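## Task

Move the foam block onto the coffee table in the adjoining room. It only counts if the block stays there without the robot supporting it at the end. The robot must not tip over or be left leaning.

## Robot and tools

ROBOT. A Hello Robot Stretch 3 with a single arm. It has a two-wheeled base (0.33 m long, 0.34 m wide), a lift that slides up a mast, and a telescoping arm that reaches out to the robot's right. The base cannot move sideways, so to carry the gripper forward you drive the base. Turns on the spot pivot about the point midway between the drive wheels, 0.05 m behind the front edge. With arm retracted and wrist folded, a turn sweeps a 0.28 m radius; an unfolded level wrist reaches past that. Stowed means lift_m under 0.30, arm_m under 0.03 and wrist_yaw_rad over 2.54; only then does the base reach 0.30 m/s and 1.9 rad/s, otherwise 0.10 m/s and 0.63 rad/s.

FRAMES. Base frame: origin on the floor between the drive wheels, x forward, y left, z up. hand_pose is in this frame, at the point where closed fingertips meet. Odometry frame is the base frame at the start of the scene; heading is positive to the left, -3.142 to 3.142, and counts wheel turns, so slip shows as travel.

execute_actions takes "actions", a list run in order. Each action is {"robot": ..., "steps": n, "until": ...}; steps are control ticks at 30 per second, 1 to 450, default 1. {"steps": n} alone simply waits. "robot" is either one command, a list of up to 8 commands and {"pause_s": s} entries (s up to 15) run in sequence, or {"stop": true}, which brakes everything and clears the queue. A command may contain:
- "base": exactly one key. {"translate_m": d} is a relative drive of d metres straight ahead (negative backward), |d| at most 1. {"rotate_rad": r} is a relative turn in place, positive counter-clockwise seen from above, |r| at most 3.2. Both are measured from where the base is when that command begins.
- "joints": absolute targets by name; unnamed joints keep their current targets. lift_m 0 to 1.1 (arm height); arm_m 0 to 0.52 (extension); wrist_yaw_rad -1.345 to 4.42 (0 along the arm, positive toward the front, 3.0 folded over the base); wrist_pitch_rad -1.57 to 0.451 (negative tips fingers down); wrist_roll_rad -2.911 to 2.911; gripper_m -0.089 to 0.179 (bigger is wider; actual fingertip gap is 0.007 smaller when almost shut, 0.025 smaller when fully open, zero below 0.007); head_pan_rad -3.953 to 1.73 (positive left, -1.57 looks along the arm); head_tilt_rad -1.53 to 0.419 (negative down).
- "contact_limits": {"arm_m": effort percent 1 to 100}, the motor effort at which that arm motion halts; lower is softer, too low halts immediately. It applies until arm_m's next command.
Base and joints in one command start together and keep running across later calls. A new command takes over at once and discards the remainder of an older queue. In a queue, the next entry begins only after every motion of the previous one ends "done" ("off_target" also passes for base and gripper); anything else drops the rest. An invalid number rejects the whole call.
"until" ends an action early. {"robot": {"status": "ended"}} fires once nothing is moving and no queue is running; use it with steps 450 to wait for completion. You can also test fields like {"lift_m": [">", 0.3], "base_status": ["!=", "moving"]}, using =, !=, <, <=, >, >=. {"any": {"status": "ended"}} fires when any single motion or queue finishes. Never wait for an exact "=" on a reading.

zoom_image: {"camera": one of head_camera, nav_camera, wrist_camera, "region": [x0, y0, x1, y1]} in pixels of that camera's most recent image, top-left origin, at most 504 by 504. head_camera and nav_camera ride on the head (pan and tilt move both); wrist_camera is on the gripper.

finished_scene: {"scene": 1 or 2}; closes that scene permanently and reports success, then gives the next task. Before calling it, make sure all motion has ended and the object rests on its own, released.

RESULTS. Each result is a snapshot with one image per camera. base_status shows progress and goal in brackets; joint_goals, joint_status per joint; measured_speeds; refusals count, queue state (idle, running, done, dropped, stopped) and queue_left. Status words: moving, done (within tolerance), off_target (rested away from goal, may still push), contact_stop (arm or lift hit something and went slack), time_out, stopped, not_commanded, torque_fault (a wrist servo shut off for 10 s; joint limp, goals refused). "refused:" and "dropped:" lines name the goal and reason, counting from 0. "robot.on_its_own" appears when the robot changed a goal itself, a joint is slack or off, a motor rests outside its normal effort, or base_tilt has moved 3 degrees or more from its start value. motor_effort is percent of maximum, positive toward higher values, peak in brackets; noisy and biased. lidar_m gives 12 ranges in 30-degree sectors counter-clockwise from straight ahead (4th left, 7th behind, 10th right), in a plane 0.17 m high, so it sees table legs, not tops, and misses glass. wrist_depth_mm and head_depth_mm are 7x7 grids of median depth in mm.

GRIPPING. Close by sending gripper_m below the object's width; lower squeezes harder but a stall guard may weaken it and let heavy or slippery items slide. Release by opening at least 0.02 beyond where the pads made contact. Neither the reading nor "done" proves you hold something; check the images. To squeeze again, send a new value.

CAUTIONS. Fold or unfold the wrist only with lift_m between 0.32 and 0.95, wrist_pitch_rad -0.4 and roll near 0; once folded the lift may go down to 0.25. With wrist_yaw_rad below -0.4, keep pitch at -0.5 or lower. Pressing the arm into something rigid with the gripper above roughly 0.45 m can tip the robot; never push twice after a contact_stop. Do not drive while the gripper is caught on a fixed object. If the base snags on furniture, reverse the last move in small steps; if it leans, free the gripper and lower lift_m to about 0.2. Set the mug down gently and upright; avoid drops, slams and hard shoves. Loose objects may occasionally get nudged by outside forces. The simulation keeps running while you think.

Each tool is called after "Call:" as name(argument=value, ...) on one line, values as JSON.

## Session

Call:
execute_actions(actions=[])

Scene clock: 0.00 s.
robot.base_odometry: x=+0.000 y=+0.000 heading=+0.000 (m, m, rad; robot's odometry frame)
robot.turned_by_wheels: +0.000 (rad since the last result)
robot.turned_by_imu: +0.000 (rad since the last result)
robot.base_tilt: forward=-0.2 right=+1.2 (deg)
robot.lidar_m: 1.42 1.55 1.11 0.95 0.79 0.79 0.89 0.98 0.97 1.09 1.95 2.96
robot.head_depth_mm: 1956 2857 2985 2975 3038 3011 2232 / 1952 2963 3113 3110 3109 3092 2224 / 1927 2693 2780 2724 2729 2770 2244 / 1940 2411 2417 2414 2347 2307 1981 / 1935 2111 2082 2089 2090 1957 1084 / 1842 1898 1880 1873 1876 1548 1035 / 1726 1711 1705 1698 1690 1569 1039
robot.base_status: not_commanded
robot.joint_positions: lift_m=+0.591 arm_m=+0.000 wrist_yaw_rad=+3.057 wrist_pitch_rad=-0.621 wrist_roll_rad=-0.019 gripper_m=+0.037 head_pan_rad=+0.000 head_tilt_rad=-0.008
robot.joint_goals: lift_m=+0.591 arm_m=+0.000 wrist_yaw_rad=+3.057 wrist_pitch_rad=-0.621 wrist_roll_rad=-0.019 gripper_m=+0.037 head_pan_rad=+0.000 head_tilt_rad=-0.008
robot.joint_status: lift_m=not_commanded arm_m=not_commanded wrist_yaw_rad=not_commanded wrist_pitch_rad=not_commanded wrist_roll_rad=not_commanded gripper_m=not_commanded head_pan_rad=not_commanded head_tilt_rad=not_commanded
robot.measured_speeds: translate_m=+0.000 rotate_rad=+0.000 lift_m=+0.000 arm_m=+0.000 wrist_yaw_rad=+0.000 wrist_pitch_rad=+0.000 wrist_roll_rad=+0.000 head_pan_rad=+0.000 head_tilt_rad=+0.000
robot: refusals=0 queue=idle queue_left=0
robot.motor_effort: left_wheel=+0 right_wheel=+0 lift_m=+26 arm_m=+1 wrist_yaw_rad=+0 wrist_pitch_rad=+5 wrist_roll_rad=+0 gripper_m=+0 head_pan_rad=+1 head_tilt_rad=+2 (%)
robot.hand_pose: x=-0.0047 y=+0.0485 z=+0.5607 quat_wxyz=(+0.243, +0.675, +0.190, +0.670) (m; robot's base frame)
robot.wrist_depth_mm: 610 676 956 - - - - / 632 759 - - - - - / 684 836 - - - - - / 736 888 - - - - - / 776 873 859 898 871 846 852 / 770 766 756 742 789 748 745 / 661 682 - 689 654 663 658
pictures: head_camera (sideways: a quarter turn clockwise sets it upright), nav_camera (sideways: a quarter turn counterclockwise sets it upright), wrist_camera
Images, in order (width x height): head_camera 896x504, nav_camera 672x504, wrist_camera 644x364.

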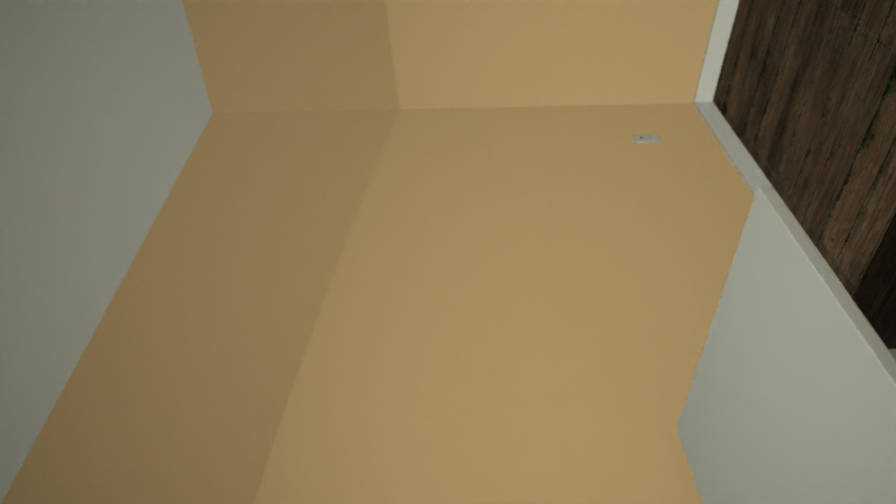

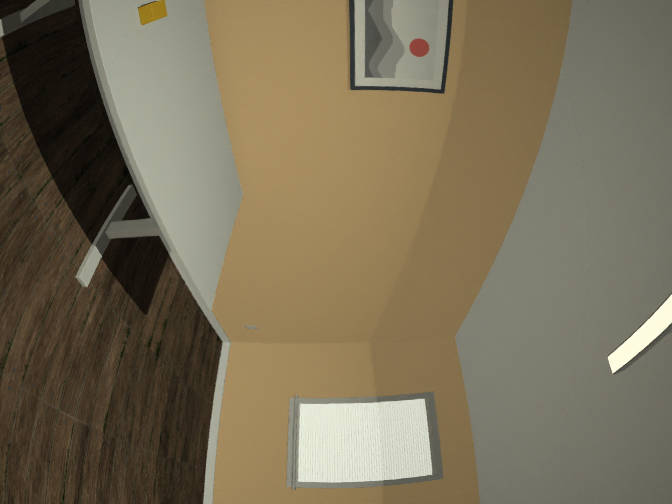

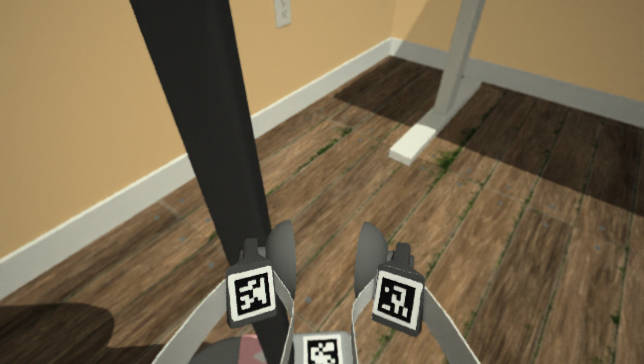

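Call:
execute_actions(actions=[{"robot":{"joints":{"head_pan_rad":0.85,"head_tilt_rad":-0.6}},"steps":90,"until":{"robot":{"status":"ended"}}}])

Scene clock: 3.13 s.
robot.base_odometry: x=+0.000 y=+0.000 heading=+0.000 (m, m, rad; robot's odometry frame)
robot.turned_by_wheels: +0.000 (rad since the last result)
robot.turned_by_imu: +0.001 (rad since the last result)
robot.base_tilt: forward=-0.3 right=+1.4 (deg)
robot.lidar_m: 1.42 1.55 1.11 0.95 0.79 0.79 0.89 0.97 0.97 1.10 1.95 2.96
robot.head_depth_mm: 1313 1455 1452 1029 1761 1480 1251 / 1304 1445 1451 1036 1749 1478 1254 / 1306 1441 1448 1030 1738 1487 1247 / 1296 1428 1461 1027 1738 1473 1241 / 1297 1430 1455 1028 1747 1470 1250 / 1283 1397 1444 1026 1550 1431 1243 / 1287 1414 1456 1026 1742 1468 1245
robot.base_status: not_commanded
robot.joint_positions: lift_m=+0.591 arm_m=+0.000 wrist_yaw_rad=+3.057 wrist_pitch_rad=-0.621 wrist_roll_rad=-0.019 gripper_m=+0.037 head_pan_rad=+0.843 head_tilt_rad=-0.592
robot.joint_goals: lift_m=+0.591 arm_m=+0.000 wrist_yaw_rad=+3.057 wrist_pitch_rad=-0.621 wrist_roll_rad=-0.019 gripper_m=+0.037 head_pan_rad=+0.850 head_tilt_rad=-0.600
robot.joint_status: lift_m=not_commanded arm_m=not_commanded wrist_yaw_rad=not_commanded wrist_pitch_rad=not_commanded wrist_roll_rad=not_commanded gripper_m=not_commanded head_pan_rad=done head_tilt_rad=done
robot.measured_speeds: translate_m=+0.000 rotate_rad=+0.000 lift_m=+0.000 arm_m=+0.000 wrist_yaw_rad=+0.000 wrist_pitch_rad=+0.000 wrist_roll_rad=+0.000 head_pan_rad=+0.000 head_tilt_rad=+0.000
robot: refusals=0 queue=done queue_left=0
robot.motor_effort: left_wheel=-1(1) right_wheel=+0(1) lift_m=+25(25) arm_m=+0(0) wrist_yaw_rad=+0(0) wrist_pitch_rad=+5(5) wrist_roll_rad=+0(0) gripper_m=+0(0) head_pan_rad=+3(51) head_tilt_rad=-5(35) (%)
robot.hand_pose: x=-0.0047 y=+0.0485 z=+0.5607 quat_wxyz=(+0.243, +0.675, +0.190, +0.670) (m; robot's base frame)
robot.wrist_depth_mm: 606 683 978 - - - - / 635 762 - - - - - / 685 833 - - - - - / 717 890 - - - - - / 775 854 880 854 868 857 846 / 769 740 770 757 778 759 759 / 672 694 - 680 650 664 672
pictures: head_camera (sideways: a quarter turn clockwise sets it upright), nav_camera (sideways: a quarter turn counterclockwise sets it upright), wrist_camera
camera_calibration (this result's frames):
head_camera: T_world_to_cam=[[-0.39969, -0.39783, -0.82582, 1.09614], [-0.714345, 0.69974, 0.00864492, -0.00685355], [0.57442, 0.593376, -0.563868, 0.688714], [0, 0, 0, 1]] pos_world=[0.0376117, 0.0322092, 1.29362]
nav_camera: T_world_to_cam=[[0.376346, 0.40727, 0.832163, -1.03392], [0.754908, -0.655508, -0.0205942, 0.0738992], [0.537102, 0.635957, -0.554148, 0.678461], [0, 0, 0, 1]] pos_world=[-0.0310777, 0.0380548, 1.23788]
wrist_camera: T_world_to_cam=[[0.999706, -0.0219261, 0.0103915, 0.0053693], [-0.00727838, -0.679534, -0.733608, 0.485897], [0.0231465, 0.733317, -0.679493, 0.506724], [0, 0, 0, 1]] pos_world=[-0.01356, -0.0412875, 0.700718]
Images, in order (width x height): head_camera 896x504, nav_camera 672x504, wrist_camera 644x364.

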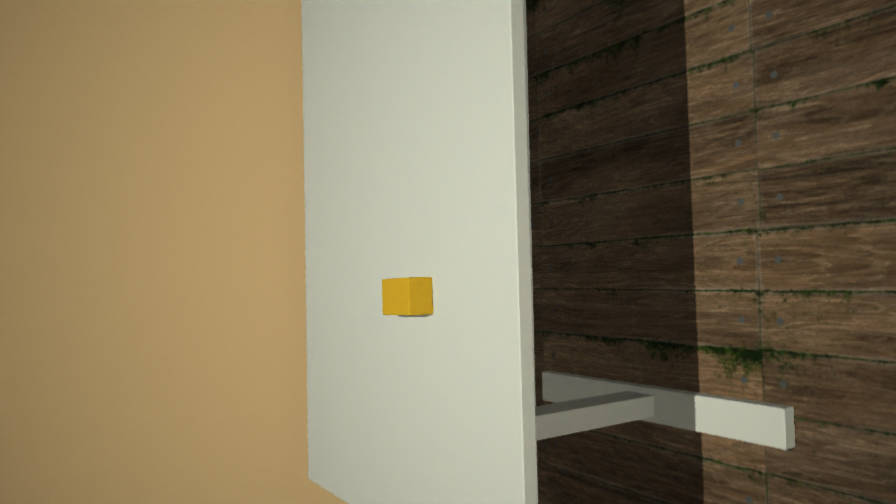

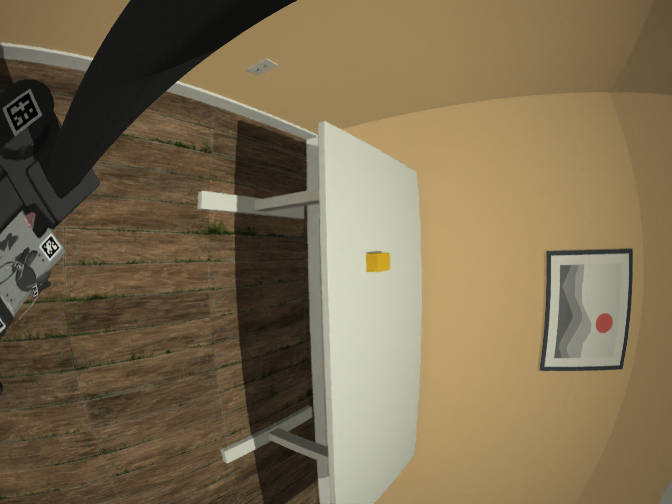

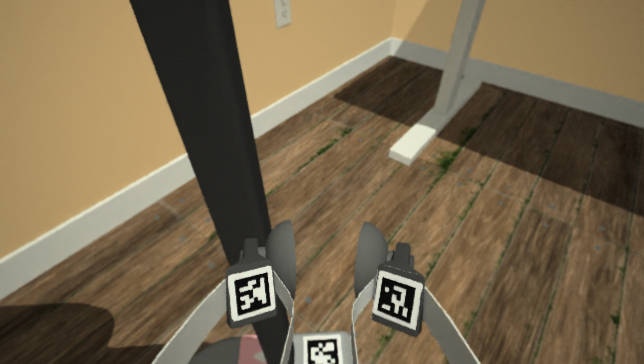

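Call:
execute_actions(actions=[{"robot":{"base":{"rotate_rad":1.03},"joints":{"lift_m":0.85,"wrist_pitch_rad":-0.4,"wrist_roll_rad":0.0,"head_pan_rad":-2.7,"head_tilt_rad":-0.3}},"steps":200,"until":{"robot":{"base_status":["!=","moving"]}}},{"robot":{"base":{"translate_m":0.3},"joints":{"wrist_yaw_rad":0.0,"gripper_m":0.15}},"steps":250,"until":{"robot":{"status":"ended"}}}])

Scene clock: 23.33 s.
robot.base_odometry: x=+0.154 y=+0.257 heading=+1.030 (m, m, rad; robot's odometry frame)
robot.turned_by_wheels: +1.030 (rad since the last result)
robot.turned_by_imu: +1.038 (rad since the last result)
robot.base_tilt: forward=-0.1 right=+1.2 (deg)
robot.lidar_m: 0.82 0.89 0.73 0.73 0.82 1.27 1.26 1.41 2.42 2.88 1.26 1.25
robot.head_depth_mm: 1102 1152 1203 1285 1332 1414 1460 / 1173 1226 1288 1351 1431 1525 1541 / 1235 1298 1368 1460 1546 1636 1505 / 1321 1387 1469 1562 1667 1782 1525 / 1409 1493 1577 1690 1806 1889 1534 / 1611 1707 1840 1974 2108 1987 1533 / 1747 1867 1998 2172 2317 1955 1528
robot.base_status: done (translate_m +0.3000 of +0.3000)
robot.joint_positions: lift_m=+0.850 arm_m=+0.000 wrist_yaw_rad=+0.003 wrist_pitch_rad=-0.419 wrist_roll_rad=-0.004 gripper_m=+0.150 head_pan_rad=-2.693 head_tilt_rad=-0.310
robot.joint_goals: lift_m=+0.850 arm_m=+0.000 wrist_yaw_rad=+0.000 wrist_pitch_rad=-0.400 wrist_roll_rad=+0.000 gripper_m=+0.150 head_pan_rad=-2.700 head_tilt_rad=-0.300
robot.joint_status: lift_m=done arm_m=not_commanded wrist_yaw_rad=done wrist_pitch_rad=done wrist_roll_rad=done gripper_m=done head_pan_rad=done head_tilt_rad=done
robot.measured_speeds: translate_m=+0.000 rotate_rad=+0.000 lift_m=+0.000 arm_m=+0.000 wrist_yaw_rad=+0.000 wrist_pitch_rad=+0.000 wrist_roll_rad=+0.000 head_pan_rad=+0.000 head_tilt_rad=+0.000
robot: refusals=0 queue=done queue_left=0
robot.motor_effort: left_wheel=-4(9) right_wheel=+3(8) lift_m=+30(32) arm_m=+0(0) wrist_yaw_rad=-3(2) wrist_pitch_rad=+7(7) wrist_roll_rad=+2(3) gripper_m=+0(80) head_pan_rad=-4(56) head_tilt_rad=+5(28) (%)
robot.hand_pose: x=-0.0209 y=-0.3695 z=+0.8622 quat_wxyz=(+0.693, +0.149, -0.690, -0.146) (m; robot's base frame)
robot.wrist_depth_mm: - - - - - - - / - - - - - - - / 689 674 - - - - - / 494 - - - - - - / - - - - - - - / - - - - - - - / - - - - - - -
pictures: head_camera (sideways: a quarter turn clockwise sets it upright), nav_camera (sideways: a quarter turn counterclockwise sets it upright), wrist_camera
camera_calibration (this result's frames):
head_camera: T_world_to_cam=[[0.294387, 0.10439, -0.949968, 1.25387], [0.39478, -0.918527, 0.0214034, -0.0302349], [-0.870337, -0.381329, -0.311613, 0.369281], [0, 0, 0, 1]] pos_world=[-0.0357863, -0.0178454, 1.30685]
nav_camera: T_world_to_cam=[[-0.275166, -0.121448, 0.953695, -1.1885], [-0.450074, 0.892845, -0.0161586, 0.0754817], [-0.849539, -0.43368, -0.300341, 0.356648], [0, 0, 0, 1]] pos_world=[0.00992483, -0.0570637, 1.2418]
wrist_camera: T_world_to_cam=[[-0.998379, -0.056201, 0.00898717, -0.0440041], [-0.0368188, 0.517344, -0.854985, 0.969132], [0.0434015, -0.85393, -0.518574, 0.293668], [0, 0, 0, 1]] pos_world=[-0.0209961, -0.253076, 0.981277]
Images, in order (width x height): head_camera 896x504, nav_camera 672x504, wrist_camera 644x364.

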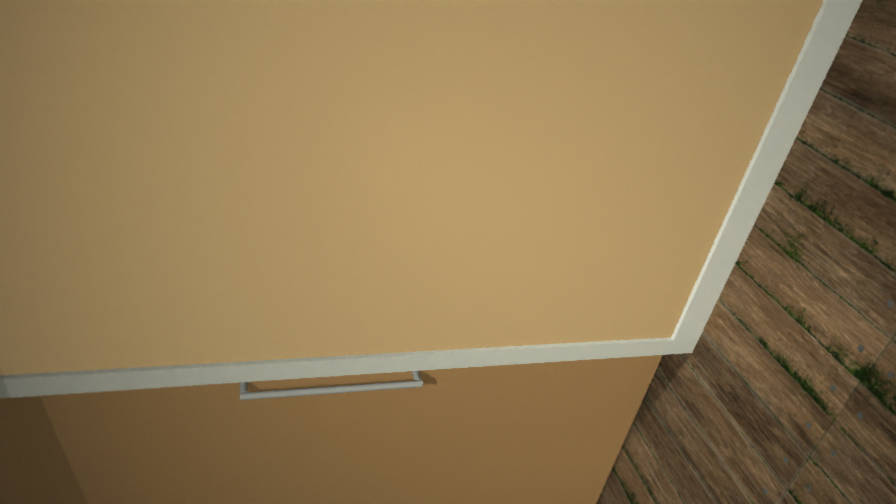

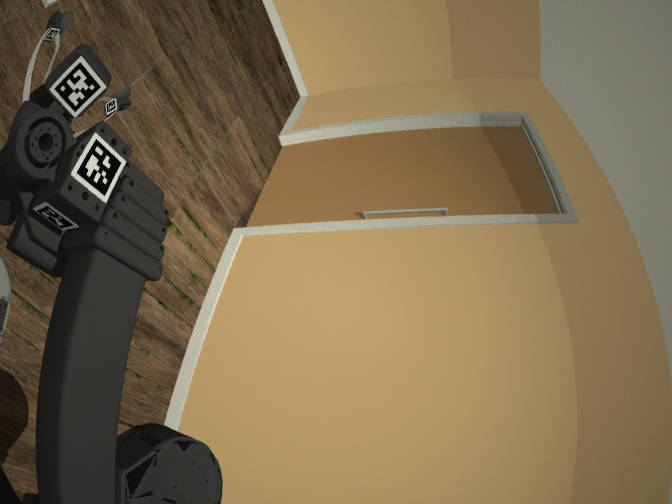

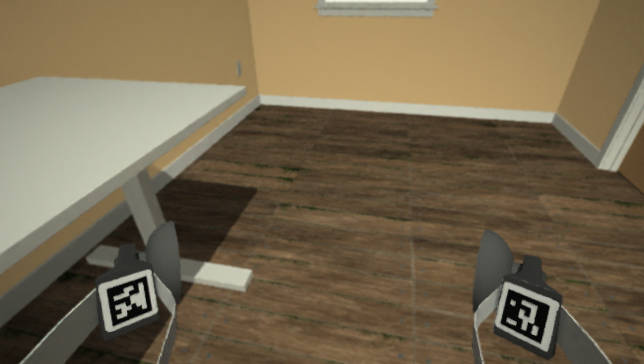

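Call:
zoom_image(camera="nav_camera", region=[220, 80, 600, 260])

Call:
zoom_image(camera="wrist_camera", region=[520, 0, 644, 200])

Region (220, 80, 600, 260) of nav_camera's 672x504 image, scaled by 1.326, with more detail than that image has; it fills the top 239 rows of this view, and the rest is white.

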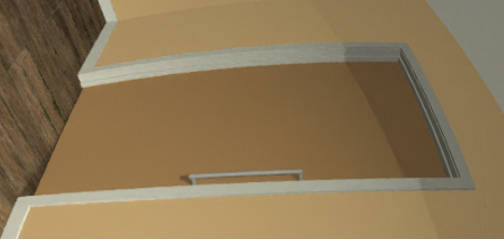

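Region (520, 0, 644, 200) of wrist_camera's 644x364 image, scaled by 2.520; it fills the left 312 columns of this view, and the rest is white.

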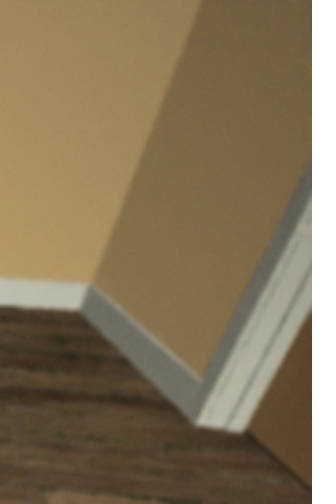

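Call:
execute_actions(actions=[{"robot":{"base":{"rotate_rad":1.36},"joints":{"head_pan_rad":-1.57,"head_tilt_rad":-0.75,"arm_m":0.15,"wrist_pitch_rad":-0.5}},"steps":200,"until":{"robot":{"status":"ended"}}}])

Scene clock: 35.03 s.
robot.base_odometry: x=+0.154 y=+0.257 heading=+2.390 (m, m, rad; robot's odometry frame)
robot.turned_by_wheels: +1.360 (rad since the last result)
robot.turned_by_imu: +1.366 (rad since the last result)
robot.base_tilt: forward=-0.3 right=+1.5 (deg)
robot.lidar_m: 0.73 0.76 1.02 1.26 1.31 1.74 3.01 1.26 1.31 1.25 0.82 0.77
robot.head_depth_mm: 1099 1245 1073 900 - - 1170 / 1095 1239 1083 - - 1347 1168 / 1084 1220 1072 - - 1340 1169 / 1067 1212 1066 - - 1332 1168 / 1074 1199 1073 868 727 1333 1163 / 1061 1192 1065 840 710 1305 1149 / 1053 1186 1061 839 710 1333 1163
robot.base_status: done (rotate_rad +1.3599 of +1.3600)
robot.joint_positions: lift_m=+0.850 arm_m=+0.150 wrist_yaw_rad=+0.002 wrist_pitch_rad=-0.513 wrist_roll_rad=-0.004 gripper_m=+0.150 head_pan_rad=-1.577 head_tilt_rad=-0.741
robot.joint_goals: lift_m=+0.850 arm_m=+0.150 wrist_yaw_rad=+0.000 wrist_pitch_rad=-0.500 wrist_roll_rad=+0.000 gripper_m=+0.150 head_pan_rad=-1.570 head_tilt_rad=-0.750
robot.joint_status: lift_m=done arm_m=done wrist_yaw_rad=done wrist_pitch_rad=done wrist_roll_rad=done gripper_m=done head_pan_rad=done head_tilt_rad=done
robot.measured_speeds: translate_m=+0.000 rotate_rad=+0.000 lift_m=+0.000 arm_m=+0.000 wrist_yaw_rad=+0.000 wrist_pitch_rad=+0.000 wrist_roll_rad=+0.000 head_pan_rad=+0.000 head_tilt_rad=+0.000
robot: refusals=0 queue=done queue_left=0
robot.motor_effort: left_wheel=-4(9) right_wheel=+4(8) lift_m=+30(30) arm_m=+3(3) wrist_yaw_rad=-2(2) wrist_pitch_rad=+5(9) wrist_roll_rad=+2(3) gripper_m=+0(0) head_pan_rad=+4(54) head_tilt_rad=-5(32) (%)
robot.hand_pose: x=-0.0212 y=-0.5061 z=+0.8418 quat_wxyz=(+0.686, +0.180, -0.682, -0.179) (m; robot's base frame)
robot.wrist_depth_mm: 773 798 759 789 793 777 789 / 855 809 720 715 716 688 693 / 812 530 522 518 511 513 513 / 421 411 410 363 407 410 398 / 344 354 342 338 335 332 333 / 291 - 290 286 289 - 284 / 256 247 250 249 251 243 246
pictures: head_camera (sideways: a quarter turn clockwise sets it upright), nav_camera (sideways: a quarter turn counterclockwise sets it upright), wrist_camera
camera_calibration (this result's frames):
head_camera: T_world_to_cam=[[0.0377779, 0.678832, -0.733321, 0.972903], [0.998547, -0.0538585, 0.00158481, -0.00810975], [-0.0384198, -0.732316, -0.67988, 0.843367], [0, 0, 0, 1]] pos_world=[0.00374573, -0.0432623, 1.28685]
nav_camera: T_world_to_cam=[[-0.0140255, -0.671522, 0.740852, -0.912511], [-0.999745, -0.00371222, -0.0222915, 0.0868082], [0.0177195, -0.740975, -0.671298, 0.834026], [0, 0, 0, 1]] pos_world=[0.0592091, 0.00554405, 1.23785]
wrist_camera: T_world_to_cam=[[-0.998458, -0.0553949, 0.00370664, -0.0469507], [-0.0359992, 0.595144, -0.802812, 1.01778], [0.0422657, -0.801707, -0.596221, 0.258219], [0, 0, 0, 1]] pos_world=[-0.0211527, -0.401313, 0.971217]
Images, in order (width x height): head_camera 896x504, nav_camera 672x504, wrist_camera 644x364.

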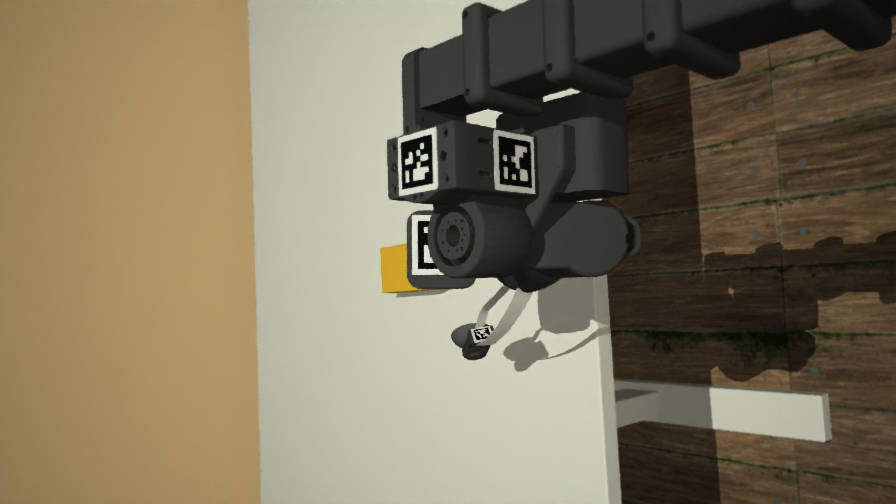

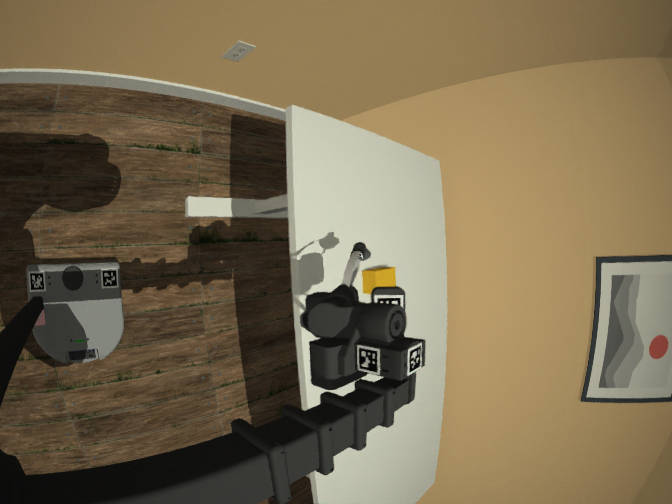

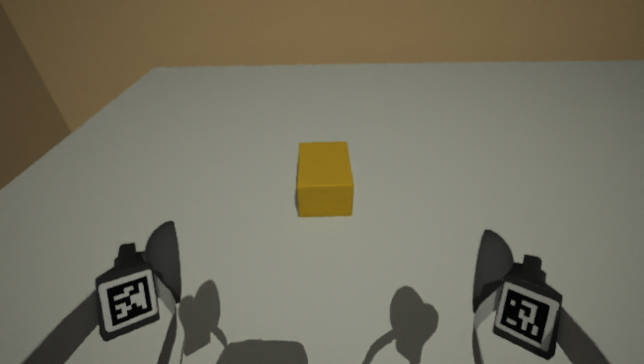

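Call:
execute_actions(actions=[{"robot":{"base":{"translate_m":0.01},"joints":{"lift_m":0.768,"arm_m":0.345}},"steps":200,"until":{"robot":{"status":"ended"}}}])

Scene clock: 41.97 s.
robot.base_odometry: x=+0.147 y=+0.264 heading=+2.390 (m, m, rad; robot's odometry frame)
robot.turned_by_wheels: +0.000 (rad since the last result)
robot.turned_by_imu: +0.002 (rad since the last result)
robot.base_tilt: forward=-0.1 right=+1.4 (deg)
robot.lidar_m: 0.72 0.75 1.00 1.26 1.30 1.74 3.01 1.26 1.31 1.25 0.81 0.76
robot.head_depth_mm: 1092 1245 1081 843 745 - - / 1089 1232 1083 868 - 1319 1159 / 1075 1230 1138 783 733 1341 1165 / 1078 1215 1121 775 732 1337 1171 / 1064 1200 1065 842 729 1337 1165 / 1054 1196 1067 837 709 1311 1156 / 1050 1196 1065 839 710 1332 1167
robot.base_status: done (translate_m +0.0100 of +0.0100)
robot.joint_positions: lift_m=+0.768 arm_m=+0.345 wrist_yaw_rad=+0.001 wrist_pitch_rad=-0.514 wrist_roll_rad=-0.004 gripper_m=+0.150 head_pan_rad=-1.577 head_tilt_rad=-0.741
robot.joint_goals: lift_m=+0.768 arm_m=+0.345 wrist_yaw_rad=+0.000 wrist_pitch_rad=-0.500 wrist_roll_rad=+0.000 gripper_m=+0.150 head_pan_rad=-1.570 head_tilt_rad=-0.750
robot.joint_status: lift_m=done arm_m=done wrist_yaw_rad=done wrist_pitch_rad=done wrist_roll_rad=done gripper_m=done head_pan_rad=done head_tilt_rad=done
robot.measured_speeds: translate_m=+0.000 rotate_rad=+0.000 lift_m=+0.000 arm_m=+0.000 wrist_yaw_rad=+0.000 wrist_pitch_rad=+0.000 wrist_roll_rad=+0.000 head_pan_rad=+0.000 head_tilt_rad=+0.000
robot: refusals=0 queue=done queue_left=0
robot.motor_effort: left_wheel=-4(6) right_wheel=+4(9) lift_m=+21(31) arm_m=+3(3) wrist_yaw_rad=-1(1) wrist_pitch_rad=+5(5) wrist_roll_rad=+2(3) gripper_m=+0(0) head_pan_rad=+5(4) head_tilt_rad=-5(5) (%)
robot.hand_pose: x=-0.0212 y=-0.7009 z=+0.7600 quat_wxyz=(+0.685, +0.181, -0.682, -0.179) (m; robot's base frame)
robot.wrist_depth_mm: 596 618 596 599 609 607 600 / 643 487 482 482 467 467 472 / 358 358 350 352 344 342 341 / 281 280 277 275 273 275 269 / 230 238 229 166 219 227 225 / 196 - 193 142 183 - 191 / - 167 169 133 159 164 165
pictures: head_camera (sideways: a quarter turn clockwise sets it upright), nav_camera (sideways: a quarter turn counterclockwise sets it upright), wrist_camera
camera_calibration (this result's frames):
head_camera: T_world_to_cam=[[0.0377779, 0.678834, -0.73332, 0.9729], [0.998547, -0.0538584, 0.00158467, -0.00810957], [-0.0384197, -0.732314, -0.679882, 0.84337], [0, 0, 0, 1]] pos_world=[0.00374573, -0.0432623, 1.28685]
nav_camera: T_world_to_cam=[[-0.0140254, -0.671524, 0.74085, -0.912509], [-0.999745, -0.00371227, -0.0222916, 0.0868082], [0.0177196, -0.740973, -0.671301, 0.834029], [0, 0, 0, 1]] pos_world=[0.0592091, 0.00554425, 1.23785]
wrist_camera: T_world_to_cam=[[-0.998468, -0.0552165, 0.00347544, -0.057158], [-0.0357486, 0.59594, -0.802233, 1.06824], [0.0422253, -0.801128, -0.597002, 0.0542717], [0, 0, 0, 1]] pos_world=[-0.021174, -0.596285, 0.889576]
Images, in order (width x height): head_camera 896x504, nav_camera 672x504, wrist_camera 644x364.

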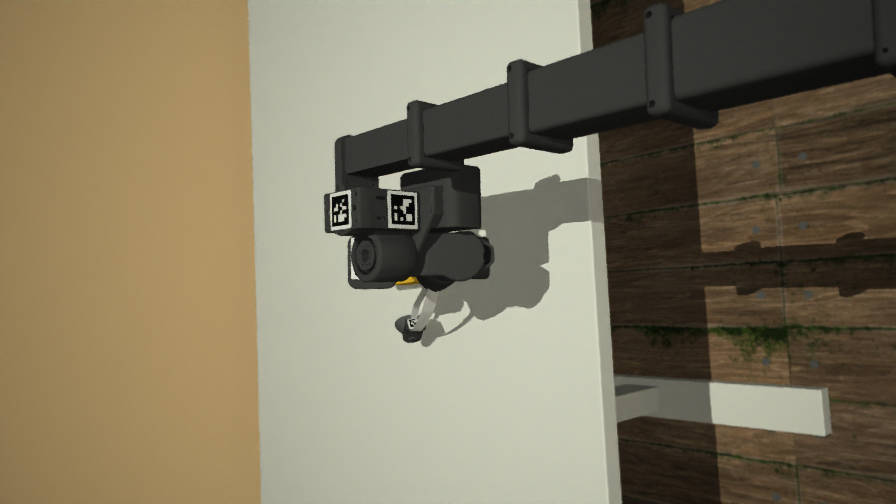

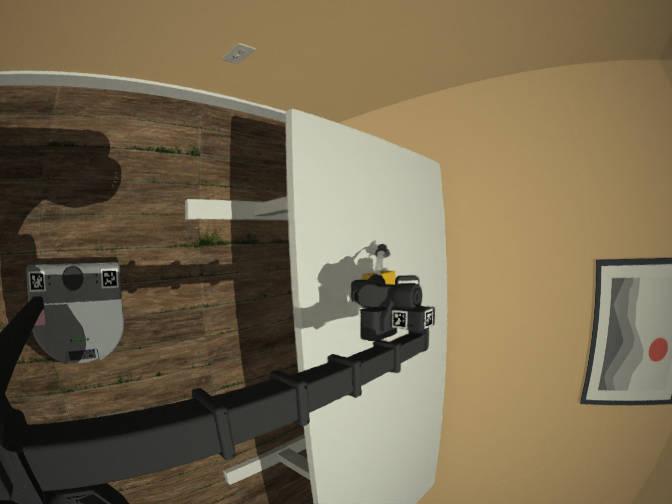

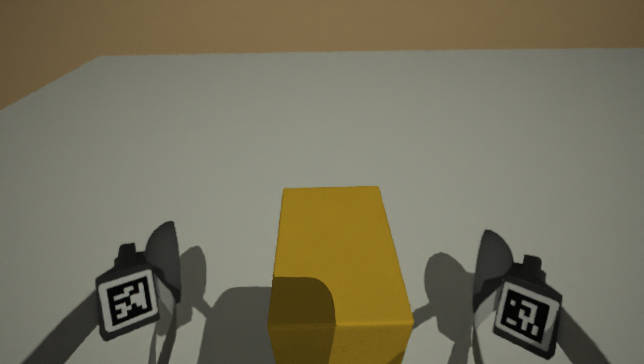

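Call:
execute_actions(actions=[{"robot":[{"joints":{"lift_m":0.755,"arm_m":0.355}},{"joints":{"gripper_m":0.01}},{"joints":{"lift_m":0.82}}],"steps":250,"until":{"robot":{"status":"ended"}}}])

Scene clock: 47.13 s.
robot.base_odometry: x=+0.147 y=+0.264 heading=+2.390 (m, m, rad; robot's odometry frame)
robot.turned_by_wheels: +0.000 (rad since the last result)
robot.turned_by_imu: +0.001 (rad since the last result)
robot.base_tilt: forward=-0.2 right=+1.3 (deg)
robot.lidar_m: 0.72 0.74 1.00 1.27 1.31 1.74 3.03 1.26 1.31 1.25 0.81 0.76
robot.head_depth_mm: 1095 1237 1082 876 - - - / 1091 1236 1119 - 730 1310 1173 / 1079 1222 - 821 734 1342 1174 / 1074 1214 1164 816 729 1347 1172 / 1060 1202 1068 840 726 1335 1167 / 1065 1187 1067 833 710 1305 1151 / 1054 1181 1059 836 709 1328 1170
robot.base_status: done (translate_m +0.0100 of +0.0100)
robot.joint_positions: lift_m=+0.820 arm_m=+0.355 wrist_yaw_rad=+0.001 wrist_pitch_rad=-0.517 wrist_roll_rad=-0.003 gripper_m=+0.011 head_pan_rad=-1.577 head_tilt_rad=-0.741
robot.joint_goals: lift_m=+0.820 arm_m=+0.355 wrist_yaw_rad=+0.000 wrist_pitch_rad=-0.500 wrist_roll_rad=+0.000 gripper_m=+0.010 head_pan_rad=-1.570 head_tilt_rad=-0.750
robot.joint_status: lift_m=done arm_m=done wrist_yaw_rad=done wrist_pitch_rad=done wrist_roll_rad=done gripper_m=done head_pan_rad=done head_tilt_rad=done
robot.measured_speeds: translate_m=+0.000 rotate_rad=+0.000 lift_m=+0.000 arm_m=+0.000 wrist_yaw_rad=+0.000 wrist_pitch_rad=+0.000 wrist_roll_rad=+0.000 head_pan_rad=+0.000 head_tilt_rad=+0.000
robot: refusals=0 queue=done queue_left=0
robot.motor_effort: left_wheel=-4(4) right_wheel=+4(4) lift_m=+31(32) arm_m=+3(3) wrist_yaw_rad=-1(1) wrist_pitch_rad=+6(6) wrist_roll_rad=+2(2) gripper_m=-20(96) head_pan_rad=+4(5) head_tilt_rad=-5(5) (%)
robot.hand_pose: x=-0.0214 y=-0.7105 z=+0.8109 quat_wxyz=(+0.685, +0.181, -0.682, -0.180) (m; robot's base frame)
robot.wrist_depth_mm: 599 579 590 594 602 602 599 / 651 632 622 629 636 604 597 / 475 460 455 456 452 446 445 / 363 360 360 179 360 351 349 / 298 298 296 150 290 289 291 / 254 253 133 129 131 249 247 / 221 220 211 118 208 217 215
pictures: head_camera (sideways: a quarter turn clockwise sets it upright), nav_camera (sideways: a quarter turn counterclockwise sets it upright), wrist_camera
camera_calibration (this result's frames):
head_camera: T_world_to_cam=[[0.0377779, 0.678834, -0.73332, 0.9729], [0.998547, -0.0538584, 0.00158467, -0.00810957], [-0.0384197, -0.732314, -0.679882, 0.84337], [0, 0, 0, 1]] pos_world=[0.00374573, -0.0432623, 1.28685]
nav_camera: T_world_to_cam=[[-0.0140254, -0.671524, 0.74085, -0.912509], [-0.999745, -0.00371227, -0.0222916, 0.0868082], [0.0177196, -0.740973, -0.671301, 0.834029], [0, 0, 0, 1]] pos_world=[0.0592091, 0.00554425, 1.23785]
wrist_camera: T_world_to_cam=[[-0.998523, -0.0542472, 0.00301605, -0.0569747], [-0.034919, 0.59824, -0.800556, 1.1151], [0.0416236, -0.799479, -0.599251, 0.0799821], [0, 0, 0, 1]] pos_world=[-0.0212817, -0.606243, 0.9408]
Images, in order (width x height): head_camera 896x504, nav_camera 672x504, wrist_camera 644x364.

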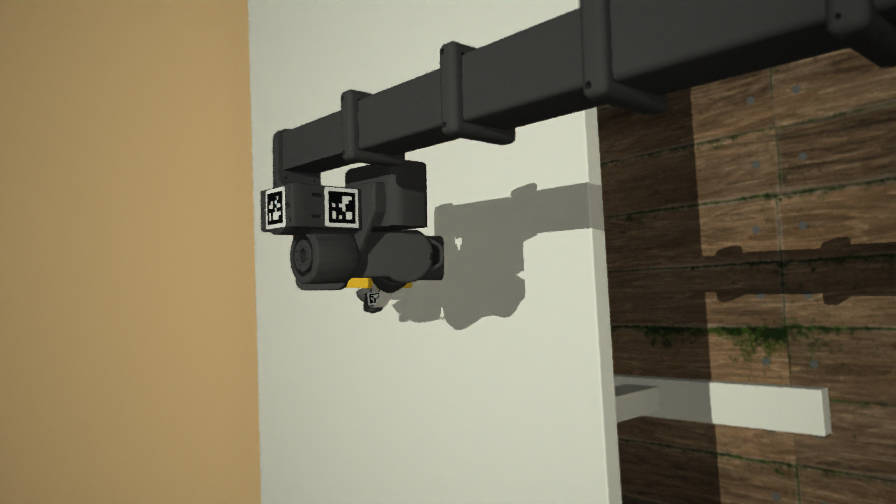

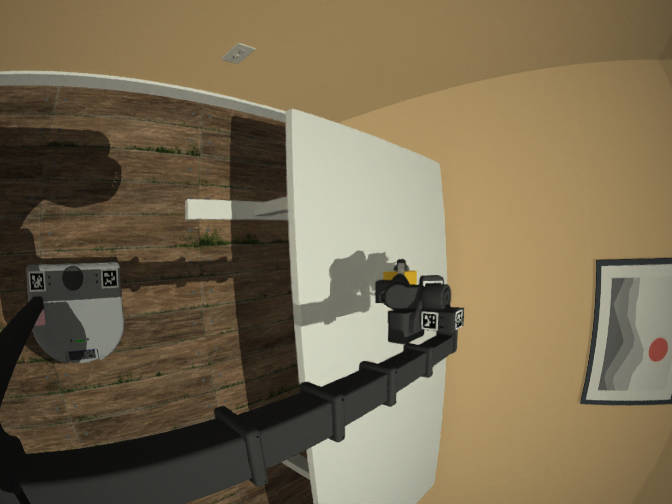

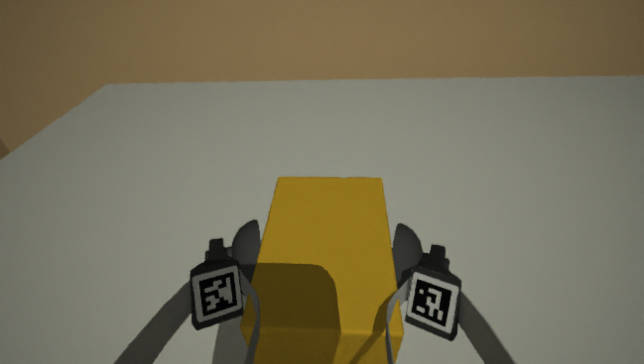

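Call:
execute_actions(actions=[{"robot":{"base":{"rotate_rad":-0.41},"joints":{"arm_m":0.0,"wrist_pitch_rad":-0.4,"wrist_yaw_rad":3.0,"head_pan_rad":0.0,"head_tilt_rad":-0.6}},"steps":200,"until":{"robot":{"base_status":["!=","moving"]}}},{"robot":{"base":{"translate_m":-0.9}},"steps":200,"until":{"robot":{"arm_m":["<",0.05],"wrist_yaw_rad":[">",1.2]}}},{"robot":{"joints":{"lift_m":0.28}},"steps":300,"until":{"robot":{"lift_m":["<",0.295],"wrist_yaw_rad":[">",2.9]}}}])

Scene clock: 66.57 s.
robot.base_odometry: x=+0.377 y=-0.266 heading=+1.980 (m, m, rad; robot's odometry frame)
robot.turned_by_wheels: -0.410 (rad since the last result)
robot.turned_by_imu: -0.412 (rad since the last result)
robot.base_tilt: forward=+0.3 right=+2.2 (deg)
robot.lidar_m: 1.26 1.24 1.33 1.05 1.03 1.09 1.74 2.51 1.96 1.14 1.50 1.26
robot.head_depth_mm: 1390 1570 1700 1103 1656 1463 1235 / 1319 1476 1624 1901 1776 1461 1238 / 1241 1372 1553 1791 1776 1463 1230 / 1179 1299 1453 1651 1779 1462 1239 / 1127 1232 1360 1548 1706 1468 1235 / 1070 1171 1291 1457 1620 1457 1231 / 1024 1120 1228 1370 1521 1459 1238
robot.base_status: moving (translate_m -0.5772 of -0.9000)
robot.joint_positions: lift_m=+0.293 arm_m=+0.001 wrist_yaw_rad=+2.998 wrist_pitch_rad=-0.422 wrist_roll_rad=-0.002 gripper_m=+0.011 head_pan_rad=-0.007 head_tilt_rad=-0.605
robot.joint_goals: lift_m=+0.280 arm_m=+0.000 wrist_yaw_rad=+3.000 wrist_pitch_rad=-0.400 wrist_roll_rad=+0.000 gripper_m=+0.010 head_pan_rad=+0.000 head_tilt_rad=-0.600
robot.joint_status: lift_m=moving arm_m=moving wrist_yaw_rad=moving wrist_pitch_rad=moving wrist_roll_rad=done gripper_m=done head_pan_rad=done head_tilt_rad=done
robot.measured_speeds: translate_m=-0.114 rotate_rad=-0.001 lift_m=-0.075 arm_m=+0.000 wrist_yaw_rad=+0.000 wrist_pitch_rad=+0.000 wrist_roll_rad=+0.000 head_pan_rad=+0.000 head_tilt_rad=+0.000
robot: refusals=0 queue=running queue_left=0
robot.motor_effort: left_wheel=-6(8) right_wheel=-11(11) lift_m=+21(31) arm_m=-1(2) wrist_yaw_rad=+2(3) wrist_pitch_rad=+9(9) wrist_roll_rad=+1(2) gripper_m=-19(18) head_pan_rad=+4(52) head_tilt_rad=+3(20) (%)
robot.hand_pose: x=+0.0109 y=+0.0761 z=+0.3050 quat_wxyz=(+0.198, +0.699, +0.098, +0.680) (m; robot's base frame)
robot.wrist_depth_mm: 747 - 993 - - - 941 / 786 - - - - - 995 / 834 905 - - - - 973 / 835 801 794 179 774 784 782 / 633 642 162 150 618 607 612 / 536 521 - 128 131 511 508 / 448 - 120 118 418 434 435
pictures: head_camera (sideways: a quarter turn clockwise sets it upright), nav_camera (sideways: a quarter turn counterclockwise sets it upright), wrist_camera
camera_calibration (this result's frames):
head_camera: T_world_to_cam=[[-0.573663, 0.0376951, -0.818224, 1.0873], [0.0541778, 0.998499, 0.00801587, -0.0107224], [0.817298, -0.0397311, -0.574844, 0.701512], [0, 0, 0, 1]] pos_world=[0.0509811, -0.00240775, 1.293]
nav_camera: T_world_to_cam=[[0.565428, -0.0139289, 0.82468, -1.02532], [0.00565881, -0.999768, -0.020766, 0.0786929], [0.824778, 0.0164084, -0.565218, 0.691108], [0, 0, 0, 1]] pos_world=[0.009288, 0.0530532, 1.23782]
wrist_camera: T_world_to_cam=[[0.995824, -0.0910125, 0.00719032, -0.000708183], [-0.0412858, -0.519177, -0.853669, 0.34193], [0.0814276, 0.849807, -0.520766, 0.254513], [0, 0, 0, 1]] pos_world=[-0.00590231, -0.0388296, 0.424442]
Images, in order (width x height): head_camera 896x504, nav_camera 672x504, wrist_camera 644x364.

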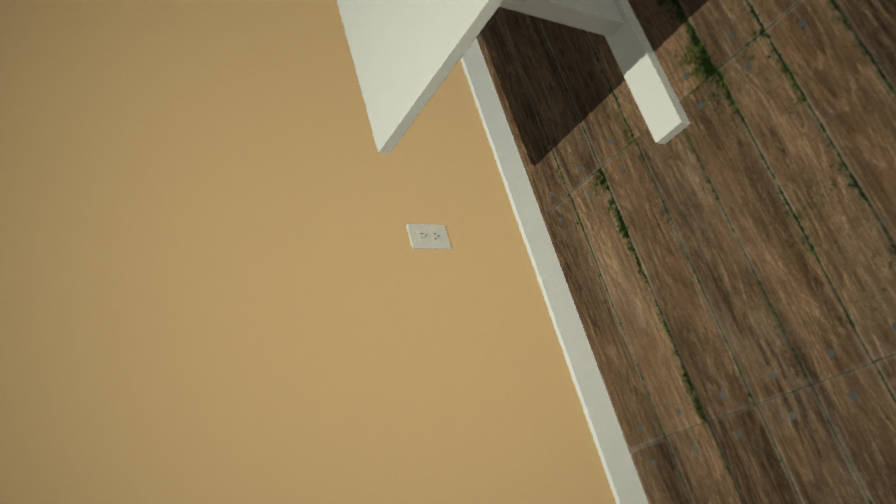

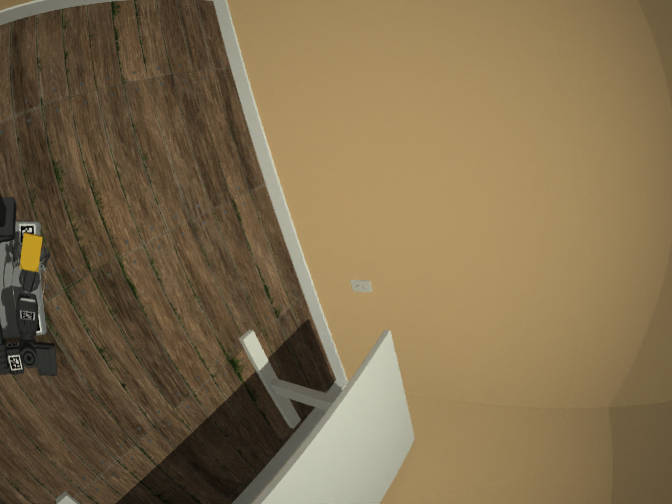

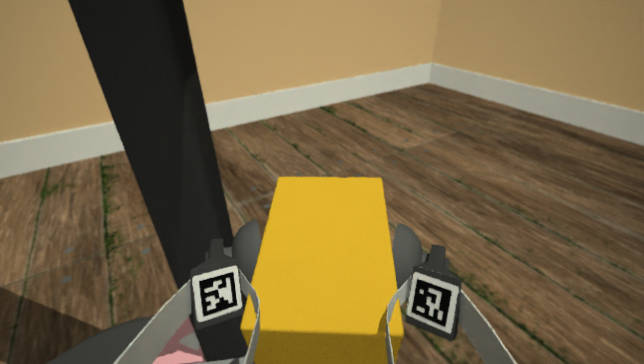

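Call:
execute_actions(actions=[{"steps":100,"until":{"robot":{"base_status":["!=","moving"]}}},{"robot":[{"base":{"translate_m":-1.0}},{"base":{"rotate_rad":1.97},"joints":{"head_tilt_rad":-0.9}}],"steps":400,"until":{"robot":{"status":"ended"}}}])

Scene clock: 76.67 s.
robot.base_odometry: x=+0.903 y=-1.479 heading=-2.333 (m, m, rad; robot's odometry frame)
robot.turned_by_wheels: +1.970 (rad since the last result)
robot.turned_by_imu: +1.966 (rad since the last result)
robot.base_tilt: forward=-0.2 right=+1.3 (deg)
robot.lidar_m: 0.55 0.56 0.72 1.32 1.35 1.78 2.05 1.73 2.50 2.29 0.68 0.58
robot.head_depth_mm: 480 560 673 846 1087 1246 1124 / 474 552 662 826 1097 1252 1125 / 469 544 651 808 1064 1249 1126 / 464 538 641 794 1045 1252 1121 / 459 531 632 779 1018 1232 1117 / 454 526 624 770 996 1225 1114 / 449 519 615 752 972 1232 1117
robot.base_status: done (rotate_rad +1.9699 of +1.9700)
robot.joint_positions: lift_m=+0.280 arm_m=+0.001 wrist_yaw_rad=+2.998 wrist_pitch_rad=-0.422 wrist_roll_rad=-0.002 gripper_m=+0.011 head_pan_rad=-0.007 head_tilt_rad=-0.889
robot.joint_goals: lift_m=+0.280 arm_m=+0.000 wrist_yaw_rad=+3.000 wrist_pitch_rad=-0.400 wrist_roll_rad=+0.000 gripper_m=+0.010 head_pan_rad=+0.000 head_tilt_rad=-0.900
robot.joint_status: lift_m=done arm_m=done wrist_yaw_rad=done wrist_pitch_rad=done wrist_roll_rad=done gripper_m=done head_pan_rad=done head_tilt_rad=done
robot.measured_speeds: translate_m=+0.000 rotate_rad=+0.000 lift_m=+0.000 arm_m=+0.000 wrist_yaw_rad=+0.000 wrist_pitch_rad=+0.000 wrist_roll_rad=+0.000 head_pan_rad=+0.000 head_tilt_rad=+0.000
robot: refusals=0 queue=done queue_left=0
robot.motor_effort: left_wheel=-4(11) right_wheel=+4(12) lift_m=+21(21) arm_m=-2(2) wrist_yaw_rad=+1(2) wrist_pitch_rad=+8(9) wrist_roll_rad=+1(1) gripper_m=-19(18) head_pan_rad=+5(4) head_tilt_rad=-5(31) (%)
robot.hand_pose: x=+0.0108 y=+0.0761 z=+0.2920 quat_wxyz=(+0.197, +0.699, +0.099, +0.680) (m; robot's base frame)
robot.wrist_depth_mm: - - - - 997 627 518 / - - - - - 655 536 / - - - - 933 703 535 / 773 783 768 179 762 727 550 / 614 614 162 150 607 605 543 / 515 513 - 128 131 500 491 / 446 - 120 118 401 424 428
pictures: head_camera (sideways: a quarter turn clockwise sets it upright), nav_camera (sideways: a quarter turn counterclockwise sets it upright), wrist_camera
camera_calibration (this result's frames):
head_camera: T_world_to_cam=[[-0.77977, 0.03895, -0.624853, 0.836545], [0.0542815, 0.998511, -0.00549744, 0.00687021], [0.623709, -0.0382047, -0.780723, 0.970473], [0, 0, 0, 1]] pos_world=[0.0466473, -0.00236676, 1.28043]
nav_camera: T_world_to_cam=[[0.773673, -0.0152004, 0.633403, -0.777297], [-0.000406192, -0.999724, -0.0234953, 0.0822749], [0.633586, 0.0179203, -0.773465, 0.96314], [0, 0, 0, 1]] pos_world=[-0.00882458, 0.0531771, 1.23923]
wrist_camera: T_world_to_cam=[[0.995864, -0.0905726, 0.00719479, -0.000551779], [-0.0410527, -0.519195, -0.853669, 0.330836], [0.0810546, 0.849843, -0.520766, 0.247744], [0, 0, 0, 1]] pos_world=[-0.00594953, -0.0388245, 0.411445]
Images, in order (width x height): head_camera 896x504, nav_camera 672x504, wrist_camera 644x364.

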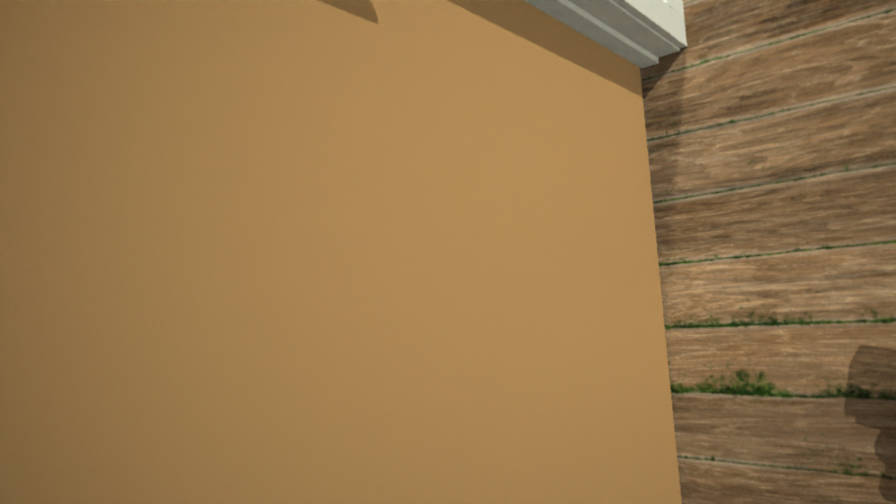

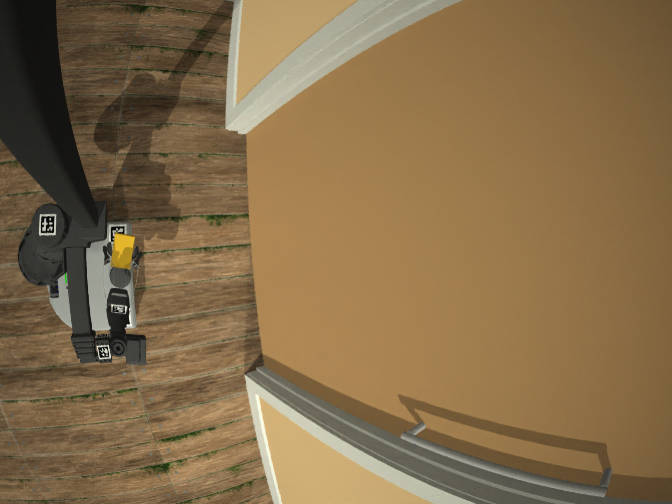

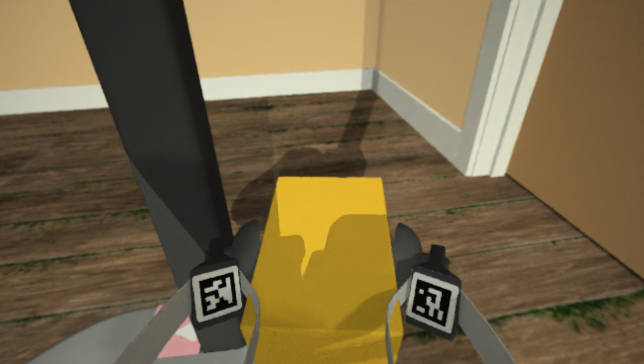

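Call:
zoom_image(camera="nav_camera", region=[0, 190, 200, 380])

Region (0, 190, 200, 380) of nav_camera's 672x504 image, scaled by 2.520, with more detail than that image has; it fills the top 479 rows of this view, and the rest is white.

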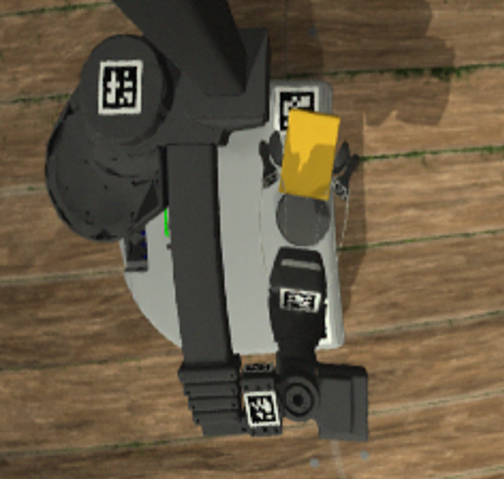

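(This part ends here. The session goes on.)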